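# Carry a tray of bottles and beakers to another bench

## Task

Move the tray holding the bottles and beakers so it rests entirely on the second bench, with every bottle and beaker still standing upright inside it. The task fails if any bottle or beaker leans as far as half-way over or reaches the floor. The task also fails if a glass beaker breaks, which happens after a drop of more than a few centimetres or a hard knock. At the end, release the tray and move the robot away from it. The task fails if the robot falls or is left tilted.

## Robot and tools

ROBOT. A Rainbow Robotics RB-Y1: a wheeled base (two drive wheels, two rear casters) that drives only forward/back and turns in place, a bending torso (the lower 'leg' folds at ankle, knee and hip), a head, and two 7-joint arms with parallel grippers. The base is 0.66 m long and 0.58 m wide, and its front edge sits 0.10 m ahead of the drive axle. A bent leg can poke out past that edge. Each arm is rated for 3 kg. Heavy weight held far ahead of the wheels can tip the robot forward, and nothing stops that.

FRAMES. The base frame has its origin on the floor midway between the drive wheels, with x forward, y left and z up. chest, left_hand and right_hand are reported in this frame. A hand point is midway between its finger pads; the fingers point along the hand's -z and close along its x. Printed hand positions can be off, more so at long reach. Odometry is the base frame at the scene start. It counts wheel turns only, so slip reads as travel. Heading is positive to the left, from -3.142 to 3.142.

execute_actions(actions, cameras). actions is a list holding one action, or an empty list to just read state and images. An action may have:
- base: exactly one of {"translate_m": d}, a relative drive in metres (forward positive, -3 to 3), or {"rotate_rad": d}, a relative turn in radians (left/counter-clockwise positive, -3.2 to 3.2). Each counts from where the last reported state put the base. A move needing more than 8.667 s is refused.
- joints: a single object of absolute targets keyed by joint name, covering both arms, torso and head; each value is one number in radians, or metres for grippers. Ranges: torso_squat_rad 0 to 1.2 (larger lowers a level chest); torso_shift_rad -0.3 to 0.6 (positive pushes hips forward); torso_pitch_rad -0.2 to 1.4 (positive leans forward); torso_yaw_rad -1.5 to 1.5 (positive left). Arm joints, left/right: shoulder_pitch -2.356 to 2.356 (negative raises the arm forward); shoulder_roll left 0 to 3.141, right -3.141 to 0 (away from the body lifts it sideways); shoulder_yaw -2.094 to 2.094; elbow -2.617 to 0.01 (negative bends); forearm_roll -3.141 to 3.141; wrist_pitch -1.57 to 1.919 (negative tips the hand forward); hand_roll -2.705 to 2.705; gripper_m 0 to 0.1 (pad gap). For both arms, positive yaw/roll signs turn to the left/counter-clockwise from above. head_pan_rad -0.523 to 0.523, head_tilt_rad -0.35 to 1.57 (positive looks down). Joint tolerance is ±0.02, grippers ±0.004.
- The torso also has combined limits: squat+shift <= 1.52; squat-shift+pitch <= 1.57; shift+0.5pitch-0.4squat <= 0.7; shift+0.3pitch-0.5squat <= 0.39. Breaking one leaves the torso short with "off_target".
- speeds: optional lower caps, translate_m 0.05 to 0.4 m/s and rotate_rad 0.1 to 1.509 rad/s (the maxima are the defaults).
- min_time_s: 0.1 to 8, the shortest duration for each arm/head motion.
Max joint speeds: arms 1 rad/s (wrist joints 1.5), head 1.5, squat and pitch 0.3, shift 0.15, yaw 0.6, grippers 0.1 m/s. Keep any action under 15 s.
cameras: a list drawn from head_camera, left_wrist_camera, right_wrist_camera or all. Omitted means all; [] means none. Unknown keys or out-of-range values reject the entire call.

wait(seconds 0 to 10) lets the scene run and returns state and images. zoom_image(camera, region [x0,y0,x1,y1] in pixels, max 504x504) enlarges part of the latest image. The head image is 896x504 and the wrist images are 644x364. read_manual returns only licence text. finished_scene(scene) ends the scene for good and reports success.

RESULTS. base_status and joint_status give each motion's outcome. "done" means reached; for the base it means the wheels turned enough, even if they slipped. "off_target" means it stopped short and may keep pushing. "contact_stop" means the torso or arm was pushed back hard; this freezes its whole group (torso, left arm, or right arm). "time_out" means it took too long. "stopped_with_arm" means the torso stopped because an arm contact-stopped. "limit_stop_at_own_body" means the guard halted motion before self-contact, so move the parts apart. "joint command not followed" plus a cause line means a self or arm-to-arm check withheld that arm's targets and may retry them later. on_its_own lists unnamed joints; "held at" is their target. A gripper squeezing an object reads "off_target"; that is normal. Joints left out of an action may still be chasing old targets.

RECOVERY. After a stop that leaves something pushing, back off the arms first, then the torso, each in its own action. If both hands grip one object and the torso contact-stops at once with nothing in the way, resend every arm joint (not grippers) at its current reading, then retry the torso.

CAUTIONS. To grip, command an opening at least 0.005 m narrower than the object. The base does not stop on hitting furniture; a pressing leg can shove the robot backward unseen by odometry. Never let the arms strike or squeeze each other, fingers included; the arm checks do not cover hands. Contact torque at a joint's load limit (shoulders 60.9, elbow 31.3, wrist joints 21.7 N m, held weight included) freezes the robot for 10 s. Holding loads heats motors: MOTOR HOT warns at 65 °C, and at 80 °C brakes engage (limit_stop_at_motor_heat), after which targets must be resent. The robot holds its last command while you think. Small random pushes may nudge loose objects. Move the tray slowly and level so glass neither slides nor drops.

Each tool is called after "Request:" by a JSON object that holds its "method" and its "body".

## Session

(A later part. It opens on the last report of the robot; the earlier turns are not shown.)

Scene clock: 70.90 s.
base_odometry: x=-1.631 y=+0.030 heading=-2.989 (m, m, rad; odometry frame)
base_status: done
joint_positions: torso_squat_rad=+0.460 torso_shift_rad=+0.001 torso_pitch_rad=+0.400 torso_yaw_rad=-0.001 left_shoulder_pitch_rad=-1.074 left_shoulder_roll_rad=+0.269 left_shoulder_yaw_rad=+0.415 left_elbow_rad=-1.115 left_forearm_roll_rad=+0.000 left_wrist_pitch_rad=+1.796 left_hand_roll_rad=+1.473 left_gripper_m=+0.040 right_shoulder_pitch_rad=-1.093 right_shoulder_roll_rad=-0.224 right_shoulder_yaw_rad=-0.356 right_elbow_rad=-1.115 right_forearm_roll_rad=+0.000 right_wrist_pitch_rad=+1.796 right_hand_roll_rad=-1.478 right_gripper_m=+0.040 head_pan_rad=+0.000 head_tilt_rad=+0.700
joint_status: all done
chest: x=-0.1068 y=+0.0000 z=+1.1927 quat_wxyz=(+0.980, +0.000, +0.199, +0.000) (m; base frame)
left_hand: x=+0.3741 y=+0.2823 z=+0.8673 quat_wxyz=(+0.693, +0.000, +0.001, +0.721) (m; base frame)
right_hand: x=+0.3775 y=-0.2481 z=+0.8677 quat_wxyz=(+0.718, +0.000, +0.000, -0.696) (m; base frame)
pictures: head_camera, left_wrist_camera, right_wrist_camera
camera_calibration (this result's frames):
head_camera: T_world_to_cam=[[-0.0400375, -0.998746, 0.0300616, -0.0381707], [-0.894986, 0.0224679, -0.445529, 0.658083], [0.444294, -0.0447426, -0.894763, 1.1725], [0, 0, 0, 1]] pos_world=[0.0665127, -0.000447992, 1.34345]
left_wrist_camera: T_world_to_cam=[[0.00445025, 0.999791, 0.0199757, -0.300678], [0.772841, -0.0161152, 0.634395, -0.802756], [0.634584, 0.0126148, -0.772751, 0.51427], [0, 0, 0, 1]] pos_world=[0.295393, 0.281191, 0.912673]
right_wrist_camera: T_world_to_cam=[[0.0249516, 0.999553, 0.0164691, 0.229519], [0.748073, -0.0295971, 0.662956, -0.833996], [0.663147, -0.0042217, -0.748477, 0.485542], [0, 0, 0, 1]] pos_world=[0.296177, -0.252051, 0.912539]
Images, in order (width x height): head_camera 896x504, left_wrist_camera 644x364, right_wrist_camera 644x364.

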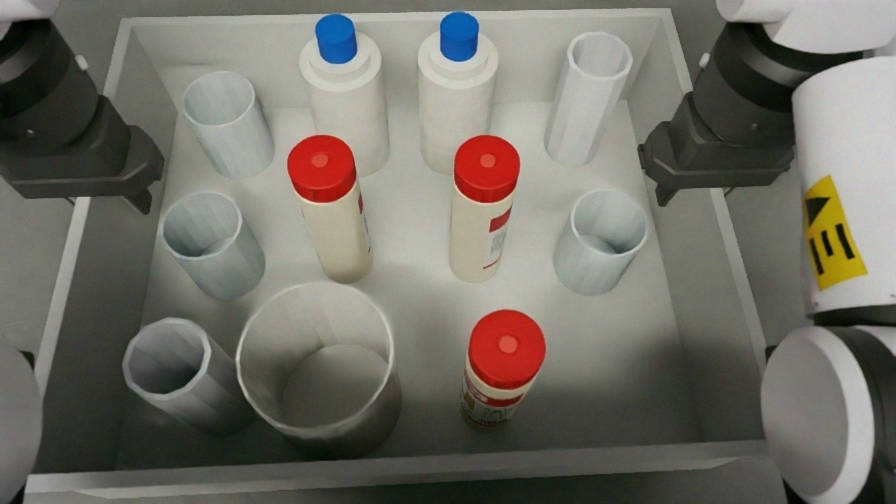

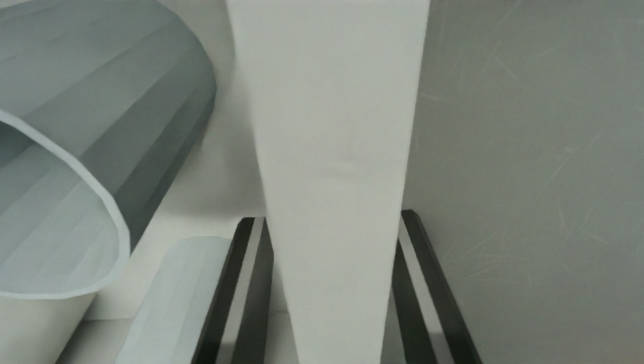

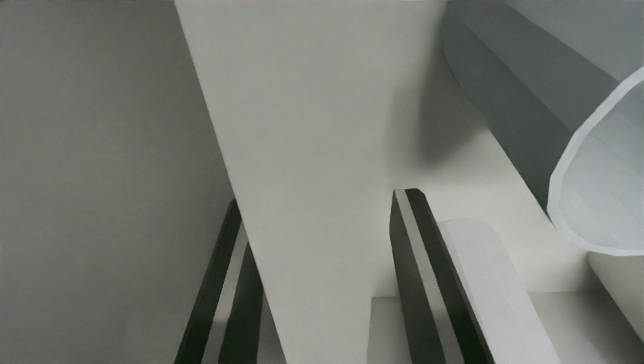

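Request:
{"method": "execute_actions", "body": {"actions": [{"joints": {"torso_squat_rad": 0.476, "left_gripper_m": 0.022, "right_gripper_m": 0.022}}], "cameras": ["left_wrist_camera", "right_wrist_camera"]}}

Request:
{"method": "execute_actions", "body": {"actions": [{"joints": {"left_gripper_m": 0.0, "right_gripper_m": 0.0}}]}}

Scene clock: 72.40 s.
base_odometry: x=-1.631 y=+0.030 heading=-2.989 (m, m, rad; odometry frame)
base_status: not commanded
joint_positions: torso_squat_rad=+0.476 torso_shift_rad=+0.001 torso_pitch_rad=+0.400 torso_yaw_rad=-0.001 left_shoulder_pitch_rad=-1.074 left_shoulder_roll_rad=+0.269 left_shoulder_yaw_rad=+0.415 left_elbow_rad=-1.115 left_forearm_roll_rad=+0.000 left_wrist_pitch_rad=+1.796 left_hand_roll_rad=+1.473 left_gripper_m=+0.022 right_shoulder_pitch_rad=-1.093 right_shoulder_roll_rad=-0.224 right_shoulder_yaw_rad=-0.356 right_elbow_rad=-1.115 right_forearm_roll_rad=+0.000 right_wrist_pitch_rad=+1.796 right_hand_roll_rad=-1.478 right_gripper_m=+0.022 head_pan_rad=+0.000 head_tilt_rad=+0.700
joint_status: all done
chest: x=-0.1068 y=+0.0000 z=+1.1877 quat_wxyz=(+0.980, +0.000, +0.199, +0.000) (m; base frame)
left_hand: x=+0.3741 y=+0.2823 z=+0.8622 quat_wxyz=(+0.693, +0.000, +0.001, +0.721) (m; base frame)
right_hand: x=+0.3775 y=-0.2481 z=+0.8627 quat_wxyz=(+0.718, +0.000, +0.000, -0.696) (m; base frame)
pictures: left_wrist_camera, right_wrist_camera
camera_calibration (this result's frames):
left_wrist_camera: T_world_to_cam=[[0.00446616, 0.999791, 0.0199511, -0.300547], [0.772811, -0.0161125, 0.634431, -0.799585], [0.63462, 0.012585, -0.772722, 0.510366], [0, 0, 0, 1]] pos_world=[0.295382, 0.281178, 0.907649]
right_wrist_camera: T_world_to_cam=[[0.024941, 0.999553, 0.0164887, 0.229577], [0.748058, -0.0296021, 0.662973, -0.830659], [0.663165, -0.0042007, -0.748462, 0.481775], [0, 0, 0, 1]] pos_world=[0.296159, -0.25204, 0.90751]
Images, in order (width x height): left_wrist_camera 644x364, right_wrist_camera 644x364.

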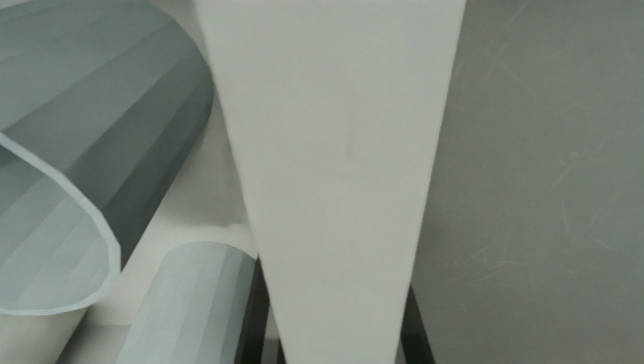

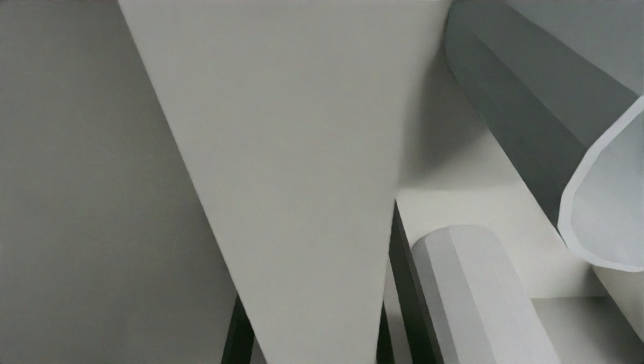

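Scene clock: 73.10 s.
base_odometry: x=-1.631 y=+0.030 heading=-2.989 (m, m, rad; odometry frame)
base_status: not commanded
joint_positions: torso_squat_rad=+0.476 torso_shift_rad=+0.001 torso_pitch_rad=+0.400 torso_yaw_rad=-0.001 left_shoulder_pitch_rad=-1.074 left_shoulder_roll_rad=+0.269 left_shoulder_yaw_rad=+0.415 left_elbow_rad=-1.115 left_forearm_roll_rad=+0.000 left_wrist_pitch_rad=+1.796 left_hand_roll_rad=+1.473 left_gripper_m=+0.011 right_shoulder_pitch_rad=-1.093 right_shoulder_roll_rad=-0.224 right_shoulder_yaw_rad=-0.356 right_elbow_rad=-1.115 right_forearm_roll_rad=+0.000 right_wrist_pitch_rad=+1.796 right_hand_roll_rad=-1.478 right_gripper_m=+0.010 head_pan_rad=+0.000 head_tilt_rad=+0.700
joint_status: left_gripper_m off_target (ended at +0.011, target +0.000); right_gripper_m off_target (ended at +0.010, target +0.000)
chest: x=-0.1068 y=+0.0000 z=+1.1877 quat_wxyz=(+0.980, +0.000, +0.199, +0.000) (m; base frame)
left_hand: x=+0.3741 y=+0.2827 z=+0.8623 quat_wxyz=(+0.693, +0.000, +0.000, +0.721) (m; base frame)
right_hand: x=+0.3775 y=-0.2482 z=+0.8627 quat_wxyz=(+0.718, -0.001, +0.000, -0.696) (m; base frame)
pictures: head_camera, left_wrist_camera, right_wrist_camera
camera_calibration (this result's frames):
head_camera: T_world_to_cam=[[-0.0400144, -0.998747, 0.0300539, -0.0380037], [-0.894956, 0.0224476, -0.445589, 0.655888], [0.444356, -0.0447269, -0.894733, 1.16797], [0, 0, 0, 1]] pos_world=[0.0664767, -0.000439571, 1.33842]
left_wrist_camera: T_world_to_cam=[[0.00401617, 0.99978, 0.020567, -0.301312], [0.772807, -0.0161557, 0.634436, -0.799568], [0.634629, 0.0133463, -0.772702, 0.510165], [0, 0, 0, 1]] pos_world=[0.295356, 0.281519, 0.907677]
right_wrist_camera: T_world_to_cam=[[0.0250937, 0.999552, 0.0163101, 0.229802], [0.74809, -0.0295981, 0.662937, -0.830605], [0.663123, -0.00443413, -0.748497, 0.481754], [0, 0, 0, 1]] pos_world=[0.296139, -0.252147, 0.907483]
Images, in order (width x height): head_camera 896x504, left_wrist_camera 644x364, right_wrist_camera 644x364.

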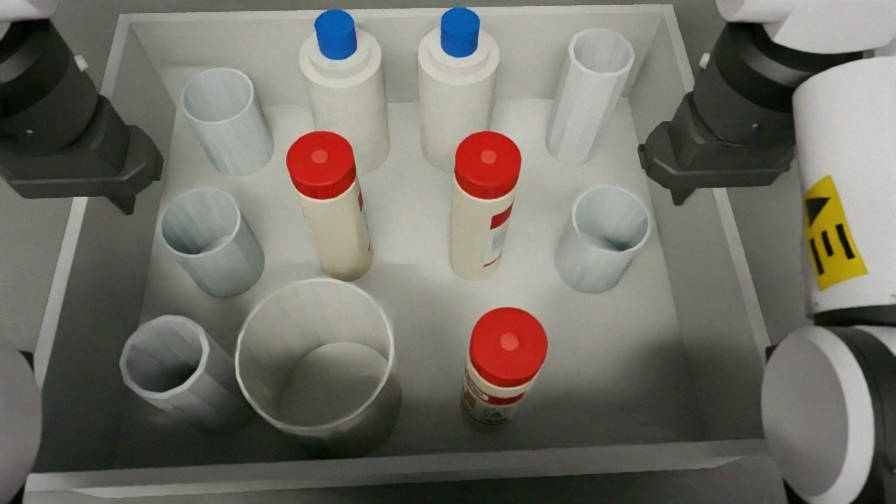

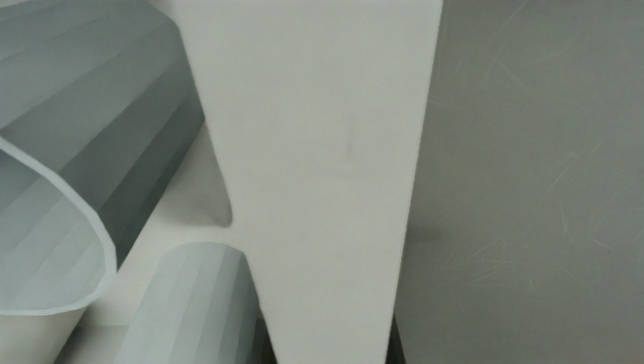

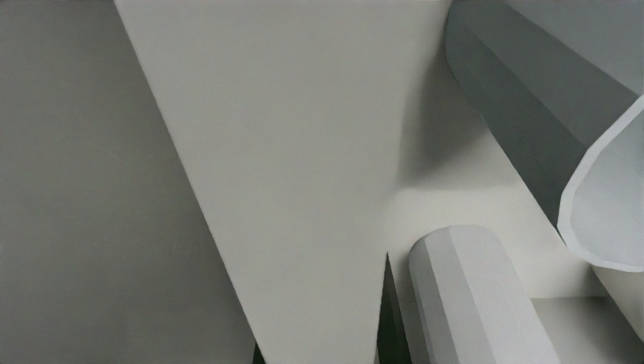

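Request:
{"method": "execute_actions", "body": {"actions": [{"joints": {"torso_squat_rad": 0.36}}], "cameras": ["head_camera"]}}

Scene clock: 74.90 s.
base_odometry: x=-1.631 y=+0.030 heading=-2.989 (m, m, rad; odometry frame)
base_status: not commanded
joint_positions: torso_squat_rad=+0.360 torso_shift_rad=+0.002 torso_pitch_rad=+0.401 torso_yaw_rad=-0.001 left_shoulder_pitch_rad=-1.072 left_shoulder_roll_rad=+0.269 left_shoulder_yaw_rad=+0.415 left_elbow_rad=-1.114 left_forearm_roll_rad=+0.000 left_wrist_pitch_rad=+1.796 left_hand_roll_rad=+1.473 left_gripper_m=+0.011 right_shoulder_pitch_rad=-1.091 right_shoulder_roll_rad=-0.224 right_shoulder_yaw_rad=-0.356 right_elbow_rad=-1.114 right_forearm_roll_rad=+0.000 right_wrist_pitch_rad=+1.796 right_hand_roll_rad=-1.478 right_gripper_m=+0.010 head_pan_rad=+0.000 head_tilt_rad=+0.700
joint_status: all done
chest: x=-0.1060 y=+0.0000 z=+1.2205 quat_wxyz=(+0.980, +0.000, +0.199, +0.000) (m; base frame)
left_hand: x=+0.3733 y=+0.2827 z=+0.8932 quat_wxyz=(+0.692, +0.002, +0.002, +0.721) (m; base frame)
right_hand: x=+0.3769 y=-0.2484 z=+0.8939 quat_wxyz=(+0.718, -0.002, +0.001, -0.696) (m; base frame)
pictures: head_camera
camera_calibration (this result's frames):
head_camera: T_world_to_cam=[[-0.0399721, -0.998747, 0.0301089, -0.0390298], [-0.895572, 0.0224472, -0.44435, 0.669588], [0.443117, -0.0447263, -0.895347, 1.19761], [0, 0, 0, 1]] pos_world=[0.0674227, -0.000446613, 1.37098]
Images, in order (width x height): head_camera 896x504.

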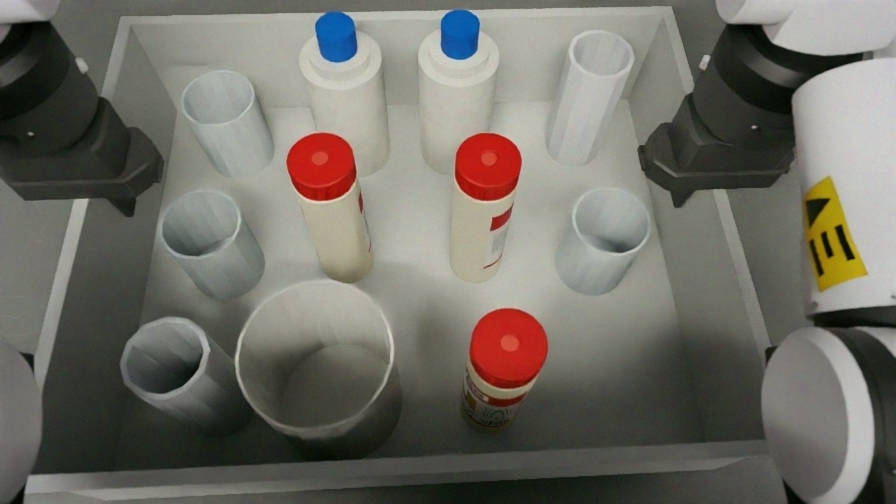

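Request:
{"method": "execute_actions", "body": {"actions": [{"base": {"translate_m": -2.9}, "joints": {"torso_squat_rad": 0.1}}], "cameras": ["head_camera"]}}

Scene clock: 89.37 s.
base_odometry: x=+1.235 y=+0.473 heading=-2.988 (m, m, rad; odometry frame)
base_status: done
joint_positions: torso_squat_rad=+0.100 torso_shift_rad=+0.002 torso_pitch_rad=+0.401 torso_yaw_rad=-0.001 left_shoulder_pitch_rad=-1.072 left_shoulder_roll_rad=+0.268 left_shoulder_yaw_rad=+0.415 left_elbow_rad=-1.114 left_forearm_roll_rad=+0.000 left_wrist_pitch_rad=+1.796 left_hand_roll_rad=+1.473 left_gripper_m=+0.011 right_shoulder_pitch_rad=-1.091 right_shoulder_roll_rad=-0.223 right_shoulder_yaw_rad=-0.356 right_elbow_rad=-1.114 right_forearm_roll_rad=+0.000 right_wrist_pitch_rad=+1.796 right_hand_roll_rad=-1.478 right_gripper_m=+0.010 head_pan_rad=+0.000 head_tilt_rad=+0.700
joint_status: all done
chest: x=-0.1060 y=+0.0000 z=+1.2618 quat_wxyz=(+0.980, +0.000, +0.199, +0.000) (m; base frame)
left_hand: x=+0.3732 y=+0.2826 z=+0.9344 quat_wxyz=(+0.692, +0.002, +0.002, +0.721) (m; base frame)
right_hand: x=+0.3768 y=-0.2484 z=+0.9351 quat_wxyz=(+0.718, -0.002, +0.002, -0.696) (m; base frame)
pictures: head_camera
camera_calibration (this result's frames):
head_camera: T_world_to_cam=[[-0.0399836, -0.998746, 0.0301125, -0.0402867], [-0.89556, 0.0224546, -0.444374, 0.688055], [0.443141, -0.0447352, -0.895335, 1.23459], [0, 0, 0, 1]] pos_world=[0.0674843, -0.000456359, 1.41234]
Images, in order (width x height): head_camera 896x504.

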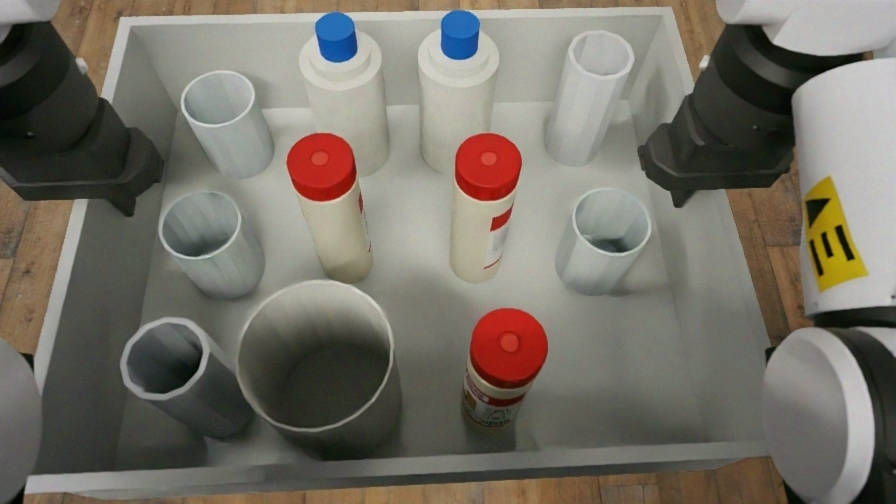

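Tray stable and level. Rotate toward the destination bench.

Request:
{"method": "execute_actions", "body": {"actions": [{"base": {"rotate_rad": 3.115}, "joints": {"head_tilt_rad": 0.3}, "speeds": {"rotate_rad": 1.0}}]}}

Scene clock: 95.37 s.
base_odometry: x=+1.235 y=+0.473 heading=+0.126 (m, m, rad; odometry frame)
base_status: done
joint_positions: torso_squat_rad=+0.100 torso_shift_rad=+0.002 torso_pitch_rad=+0.401 torso_yaw_rad=-0.001 left_shoulder_pitch_rad=-1.072 left_shoulder_roll_rad=+0.268 left_shoulder_yaw_rad=+0.415 left_elbow_rad=-1.114 left_forearm_roll_rad=+0.000 left_wrist_pitch_rad=+1.796 left_hand_roll_rad=+1.473 left_gripper_m=+0.011 right_shoulder_pitch_rad=-1.091 right_shoulder_roll_rad=-0.223 right_shoulder_yaw_rad=-0.356 right_elbow_rad=-1.114 right_forearm_roll_rad=+0.000 right_wrist_pitch_rad=+1.796 right_hand_roll_rad=-1.478 right_gripper_m=+0.010 head_pan_rad=+0.000 head_tilt_rad=+0.300
joint_status: all done
chest: x=-0.1060 y=+0.0000 z=+1.2618 quat_wxyz=(+0.980, +0.000, +0.199, +0.000) (m; base frame)
left_hand: x=+0.3732 y=+0.2826 z=+0.9344 quat_wxyz=(+0.693, +0.002, +0.002, +0.721) (m; base frame)
right_hand: x=+0.3768 y=-0.2485 z=+0.9351 quat_wxyz=(+0.718, -0.002, +0.002, -0.696) (m; base frame)
pictures: head_camera, left_wrist_camera, right_wrist_camera
camera_calibration (this result's frames):
head_camera: T_world_to_cam=[[-0.0483754, -0.998752, 0.0123952, -0.0148698], [-0.651846, 0.0221651, -0.758027, 1.14075], [0.756807, -0.0447496, -0.652105, 0.88733], [0, 0, 0, 1]] pos_world=[0.071334, -0.000428288, 1.44353]
left_wrist_camera: T_world_to_cam=[[0.00393708, 0.999793, 0.0199557, -0.302085], [0.775911, -0.0156431, 0.630648, -0.842447], [0.63083, 0.0130009, -0.775812, 0.57083], [0, 0, 0, 1]] pos_world=[0.294757, 0.281423, 0.980173]
right_wrist_camera: T_world_to_cam=[[0.0256561, 0.999539, 0.0162405, 0.228728], [0.750908, -0.0299935, 0.659725, -0.876324], [0.659908, -0.00473084, -0.751332, 0.540147], [0, 0, 0, 1]] pos_world=[0.295724, -0.252351, 0.980248]
Images, in order (width x height): head_camera 896x504, left_wrist_camera 644x364, right_wrist_camera 644x364.

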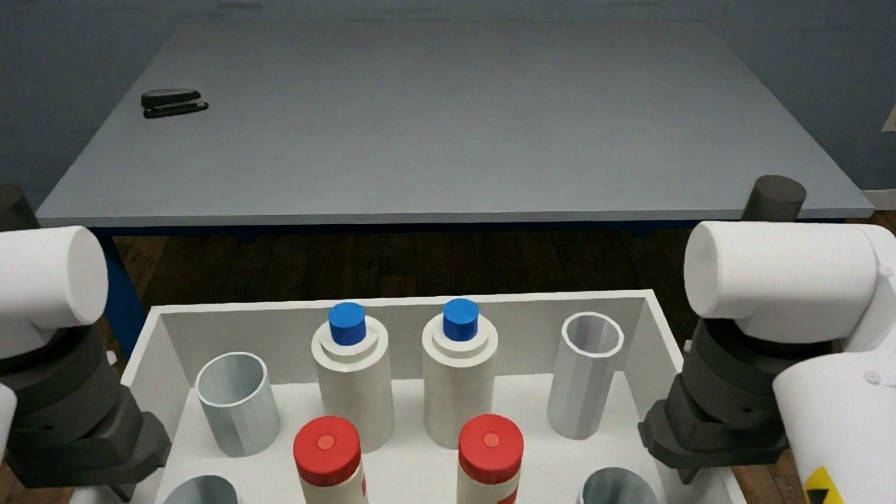

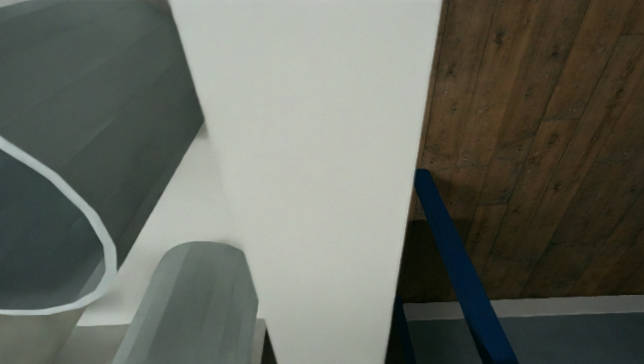

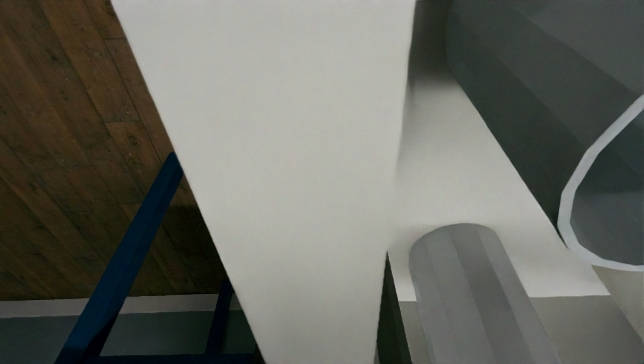

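Request:
{"method": "execute_actions", "body": {"actions": [{"base": {"translate_m": 0.93}, "joints": {"head_tilt_rad": 1.05, "torso_squat_rad": 0.3}}], "cameras": ["head_camera"]}}

Scene clock: 100.80 s.
base_odometry: x=+2.158 y=+0.590 heading=+0.126 (m, m, rad; odometry frame)
base_status: done
joint_positions: torso_squat_rad=+0.300 torso_shift_rad=+0.002 torso_pitch_rad=+0.402 torso_yaw_rad=-0.001 left_shoulder_pitch_rad=-1.072 left_shoulder_roll_rad=+0.268 left_shoulder_yaw_rad=+0.415 left_elbow_rad=-1.114 left_forearm_roll_rad=+0.000 left_wrist_pitch_rad=+1.796 left_hand_roll_rad=+1.473 left_gripper_m=+0.011 right_shoulder_pitch_rad=-1.091 right_shoulder_roll_rad=-0.223 right_shoulder_yaw_rad=-0.356 right_elbow_rad=-1.114 right_forearm_roll_rad=+0.000 right_wrist_pitch_rad=+1.796 right_hand_roll_rad=-1.478 right_gripper_m=+0.010 head_pan_rad=+0.000 head_tilt_rad=+1.050
joint_status: all done
chest: x=-0.1060 y=+0.0000 z=+1.2341 quat_wxyz=(+0.980, +0.000, +0.199, +0.000) (m; base frame)
left_hand: x=+0.3732 y=+0.2826 z=+0.9066 quat_wxyz=(+0.693, +0.002, +0.002, +0.721) (m; base frame)
right_hand: x=+0.3769 y=-0.2484 z=+0.9073 quat_wxyz=(+0.718, -0.002, +0.002, -0.696) (m; base frame)
pictures: head_camera
camera_calibration (this result's frames):
head_camera: T_world_to_cam=[[-0.0274852, -0.998742, 0.0419381, -0.0560078], [-0.993631, 0.0227101, -0.110369, 0.204155], [0.109277, -0.0447045, -0.993006, 1.3449], [0, 0, 0, 1]] pos_world=[0.0543483, -0.000450617, 1.36037]
Images, in order (width x height): head_camera 896x504.

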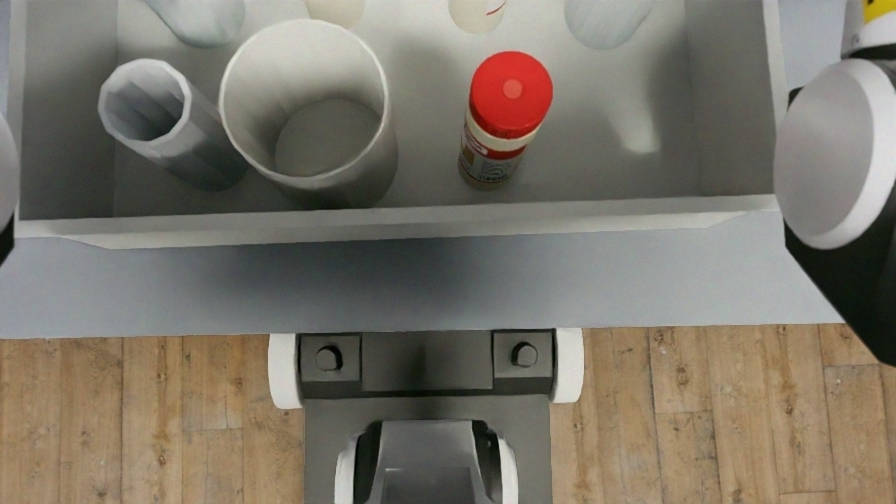

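Request:
{"method": "execute_actions", "body": {"actions": [{"joints": {"torso_squat_rad": 0.445, "head_tilt_rad": 0.7}}], "cameras": ["head_camera"]}}

Scene clock: 102.83 s.
base_odometry: x=+2.158 y=+0.590 heading=+0.126 (m, m, rad; odometry frame)
base_status: not commanded
joint_positions: torso_squat_rad=+0.445 torso_shift_rad=+0.002 torso_pitch_rad=+0.401 torso_yaw_rad=-0.001 left_shoulder_pitch_rad=-1.072 left_shoulder_roll_rad=+0.268 left_shoulder_yaw_rad=+0.415 left_elbow_rad=-1.114 left_forearm_roll_rad=+0.000 left_wrist_pitch_rad=+1.796 left_hand_roll_rad=+1.473 left_gripper_m=+0.011 right_shoulder_pitch_rad=-1.091 right_shoulder_roll_rad=-0.223 right_shoulder_yaw_rad=-0.356 right_elbow_rad=-1.114 right_forearm_roll_rad=+0.000 right_wrist_pitch_rad=+1.796 right_hand_roll_rad=-1.478 right_gripper_m=+0.010 head_pan_rad=+0.000 head_tilt_rad=+0.700
joint_status: all done
chest: x=-0.1061 y=+0.0000 z=+1.1972 quat_wxyz=(+0.980, +0.000, +0.199, +0.000) (m; base frame)
left_hand: x=+0.3731 y=+0.2826 z=+0.8697 quat_wxyz=(+0.693, +0.002, +0.002, +0.721) (m; base frame)
right_hand: x=+0.3768 y=-0.2484 z=+0.8705 quat_wxyz=(+0.718, -0.002, +0.002, -0.696) (m; base frame)
pictures: head_camera
camera_calibration (this result's frames):
head_camera: T_world_to_cam=[[-0.0400107, -0.998744, 0.030149, -0.038369], [-0.895555, 0.0224623, -0.444383, 0.659239], [0.443148, -0.0447802, -0.895329, 1.17676], [0, 0, 0, 1]] pos_world=[0.0673699, -0.000433228, 1.3477]
Images, in order (width x height): head_camera 896x504.

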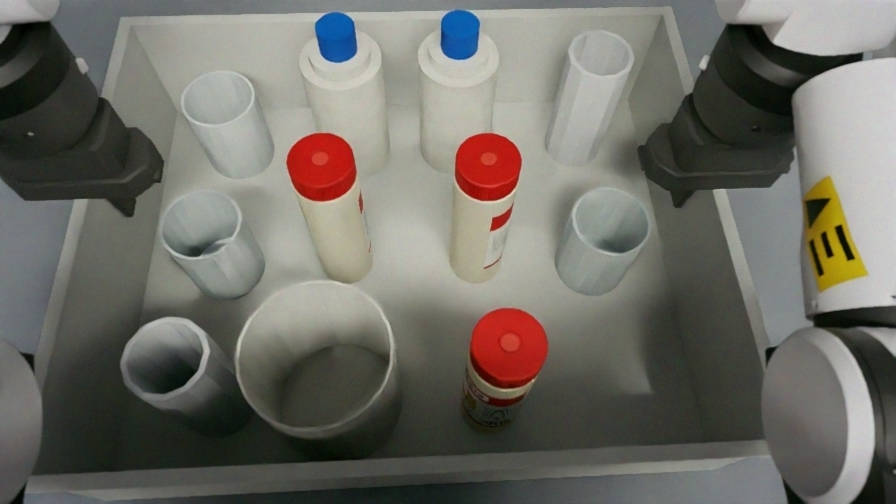

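Still loaded (hand–chest gap unchanged). Lower a bit more.

Request:
{"method": "execute_actions", "body": {"actions": [{"joints": {"torso_squat_rad": 0.472}}], "cameras": ["head_camera"]}}

Scene clock: 103.97 s.
base_odometry: x=+2.158 y=+0.590 heading=+0.126 (m, m, rad; odometry frame)
base_status: not commanded
joint_positions: torso_squat_rad=+0.472 torso_shift_rad=+0.001 torso_pitch_rad=+0.401 torso_yaw_rad=-0.001 left_shoulder_pitch_rad=-1.073 left_shoulder_roll_rad=+0.269 left_shoulder_yaw_rad=+0.415 left_elbow_rad=-1.114 left_forearm_roll_rad=+0.000 left_wrist_pitch_rad=+1.796 left_hand_roll_rad=+1.473 left_gripper_m=+0.011 right_shoulder_pitch_rad=-1.092 right_shoulder_roll_rad=-0.224 right_shoulder_yaw_rad=-0.356 right_elbow_rad=-1.114 right_forearm_roll_rad=+0.000 right_wrist_pitch_rad=+1.796 right_hand_roll_rad=-1.478 right_gripper_m=+0.010 head_pan_rad=+0.000 head_tilt_rad=+0.700
joint_status: all done
chest: x=-0.1065 y=+0.0000 z=+1.1889 quat_wxyz=(+0.980, +0.000, +0.199, +0.000) (m; base frame)
left_hand: x=+0.3735 y=+0.2826 z=+0.8625 quat_wxyz=(+0.693, +0.001, +0.001, +0.721) (m; base frame)
right_hand: x=+0.3769 y=-0.2484 z=+0.8630 quat_wxyz=(+0.718, -0.001, +0.001, -0.696) (m; base frame)
pictures: head_camera
camera_calibration (this result's frames):
head_camera: T_world_to_cam=[[-0.0400417, -0.998745, 0.0300927, -0.038081], [-0.895173, 0.0224766, -0.445153, 0.656103], [0.443918, -0.0447628, -0.894949, 1.16918], [0, 0, 0, 1]] pos_world=[0.066783, -0.000444496, 1.33957]
Images, in order (width x height): head_camera 896x504.

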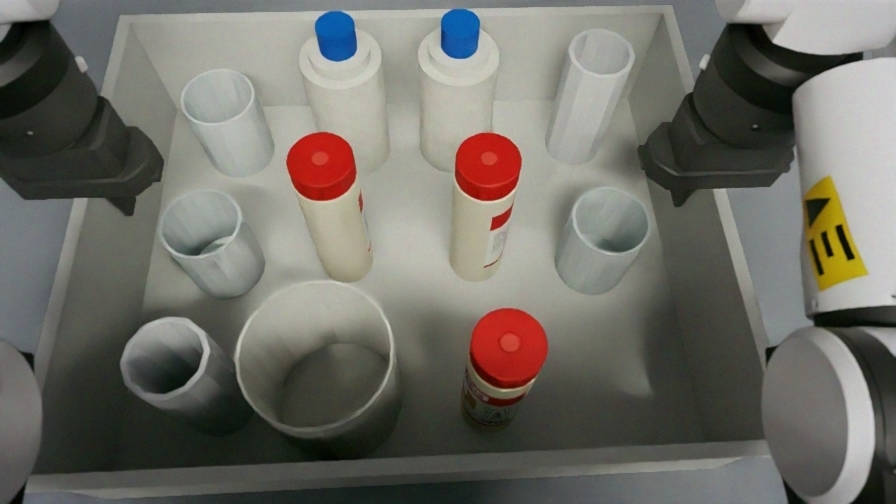

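Request:
{"method": "execute_actions", "body": {"actions": [{"joints": {"left_gripper_m": 0.035, "right_gripper_m": 0.035, "torso_squat_rad": 0.475}}], "cameras": []}}

Request:
{"method": "execute_actions", "body": {"actions": [{"joints": {"torso_squat_rad": 0.2, "torso_pitch_rad": 0.3, "left_gripper_m": 0.045, "right_gripper_m": 0.045, "head_tilt_rad": 0.8}}], "cameras": ["head_camera"]}}

Scene clock: 105.80 s.
base_odometry: x=+2.158 y=+0.590 heading=+0.126 (m, m, rad; odometry frame)
base_status: not commanded
joint_positions: torso_squat_rad=+0.475 torso_shift_rad=+0.001 torso_pitch_rad=+0.400 torso_yaw_rad=-0.001 left_shoulder_pitch_rad=-1.074 left_shoulder_roll_rad=+0.269 left_shoulder_yaw_rad=+0.415 left_elbow_rad=-1.115 left_forearm_roll_rad=+0.000 left_wrist_pitch_rad=+1.796 left_hand_roll_rad=+1.473 left_gripper_m=+0.035 right_shoulder_pitch_rad=-1.093 right_shoulder_roll_rad=-0.224 right_shoulder_yaw_rad=-0.356 right_elbow_rad=-1.115 right_forearm_roll_rad=+0.000 right_wrist_pitch_rad=+1.796 right_hand_roll_rad=-1.478 right_gripper_m=+0.035 head_pan_rad=+0.000 head_tilt_rad=+0.700
joint_status: all done
chest: x=-0.1068 y=+0.0000 z=+1.1880 quat_wxyz=(+0.980, +0.000, +0.199, +0.000) (m; base frame)
left_hand: x=+0.3739 y=+0.2824 z=+0.8624 quat_wxyz=(+0.693, +0.000, +0.001, +0.721) (m; base frame)
right_hand: x=+0.3773 y=-0.2482 z=+0.8629 quat_wxyz=(+0.718, -0.001, +0.000, -0.696) (m; base frame)
pictures: none
No camera images: the call's "cameras" was empty. Leave "cameras" out to get every camera's image.

Scene clock: 107.50 s.
base_odometry: x=+2.158 y=+0.590 heading=+0.126 (m, m, rad; odometry frame)
base_status: not commanded
joint_positions: torso_squat_rad=+0.200 torso_shift_rad=+0.001 torso_pitch_rad=+0.300 torso_yaw_rad=-0.001 left_shoulder_pitch_rad=-1.074 left_shoulder_roll_rad=+0.269 left_shoulder_yaw_rad=+0.415 left_elbow_rad=-1.115 left_forearm_roll_rad=+0.000 left_wrist_pitch_rad=+1.796 left_hand_roll_rad=+1.473 left_gripper_m=+0.045 right_shoulder_pitch_rad=-1.093 right_shoulder_roll_rad=-0.223 right_shoulder_yaw_rad=-0.356 right_elbow_rad=-1.115 right_forearm_roll_rad=+0.000 right_wrist_pitch_rad=+1.796 right_hand_roll_rad=-1.478 right_gripper_m=+0.045 head_pan_rad=+0.000 head_tilt_rad=+0.800
joint_status: all done
chest: x=-0.1358 y=+0.0000 z=+1.2621 quat_wxyz=(+0.989, +0.000, +0.149, +0.000) (m; base frame)
left_hand: x=+0.3751 y=+0.2823 z=+0.9862 quat_wxyz=(+0.692, -0.036, -0.034, +0.720) (m; base frame)
right_hand: x=+0.3784 y=-0.2481 z=+0.9870 quat_wxyz=(+0.717, +0.034, -0.036, -0.695) (m; base frame)
pictures: head_camera
camera_calibration (this result's frames):
head_camera: T_world_to_cam=[[-0.040139, -0.998743, 0.0300232, -0.042375], [-0.894904, 0.0225679, -0.445688, 0.651074], [0.44445, -0.0447574, -0.894685, 1.26343], [0, 0, 0, 1]] pos_world=[0.0194145, -0.000467082, 1.42182]
Images, in order (width x height): head_camera 896x504.

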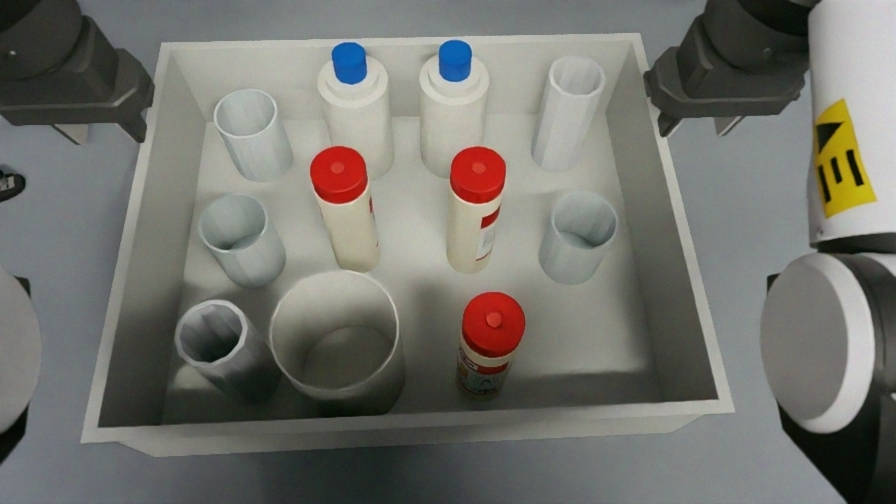

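Fingers are clear (12 cm up). Back away.

Request:
{"method": "execute_actions", "body": {"actions": [{"base": {"translate_m": -0.7}, "joints": {"torso_pitch_rad": 0.2, "torso_squat_rad": 0.1, "head_tilt_rad": 0.5}}], "cameras": ["head_camera"]}}

Scene clock: 111.27 s.
base_odometry: x=+1.463 y=+0.501 heading=+0.127 (m, m, rad; odometry frame)
base_status: done
joint_positions: torso_squat_rad=+0.100 torso_shift_rad=+0.001 torso_pitch_rad=+0.200 torso_yaw_rad=-0.001 left_shoulder_pitch_rad=-1.074 left_shoulder_roll_rad=+0.269 left_shoulder_yaw_rad=+0.415 left_elbow_rad=-1.115 left_forearm_roll_rad=+0.000 left_wrist_pitch_rad=+1.796 left_hand_roll_rad=+1.473 left_gripper_m=+0.045 right_shoulder_pitch_rad=-1.093 right_shoulder_roll_rad=-0.223 right_shoulder_yaw_rad=-0.356 right_elbow_rad=-1.115 right_forearm_roll_rad=+0.000 right_wrist_pitch_rad=+1.796 right_hand_roll_rad=-1.478 right_gripper_m=+0.045 head_pan_rad=+0.000 head_tilt_rad=+0.500
joint_status: all done
chest: x=-0.1658 y=+0.0000 z=+1.2803 quat_wxyz=(+0.995, +0.000, +0.100, +0.000) (m; base frame)
left_hand: x=+0.3702 y=+0.2822 z=+1.0569 quat_wxyz=(+0.689, -0.072, -0.069, +0.718) (m; base frame)
right_hand: x=+0.3734 y=-0.2481 z=+1.0579 quat_wxyz=(+0.715, +0.069, -0.072, -0.693) (m; base frame)
pictures: head_camera
camera_calibration (this result's frames):
head_camera: T_world_to_cam=[[-0.0485499, -0.998746, 0.0122041, -0.0197491], [-0.650755, 0.0223597, -0.758959, 1.10527], [0.757734, -0.0447893, -0.651025, 0.981715], [0, 0, 0, 1]] pos_world=[-0.0255803, -0.000467404, 1.47821]
Images, in order (width x height): head_camera 896x504.

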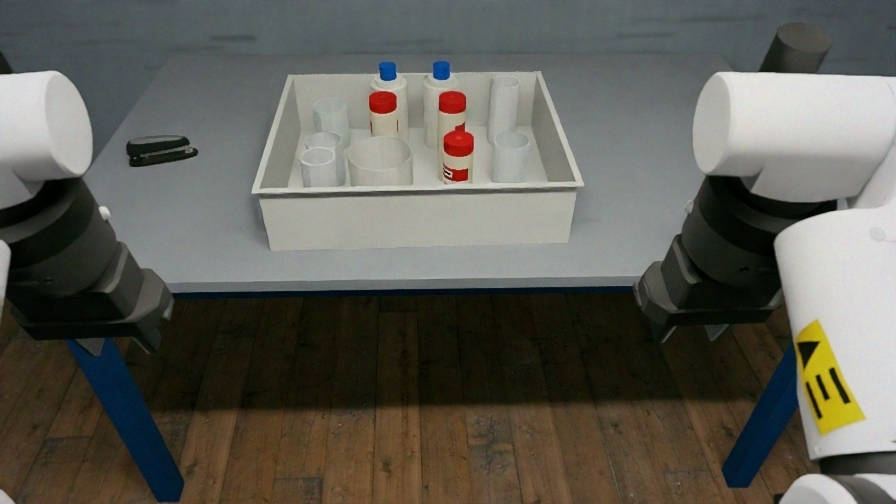

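The tray sits fully on the bench with everything upright, and the robot is clear.

Request:
{"method": "finished_scene", "body": {"scene": 2}}

The scene is finished: the task was done.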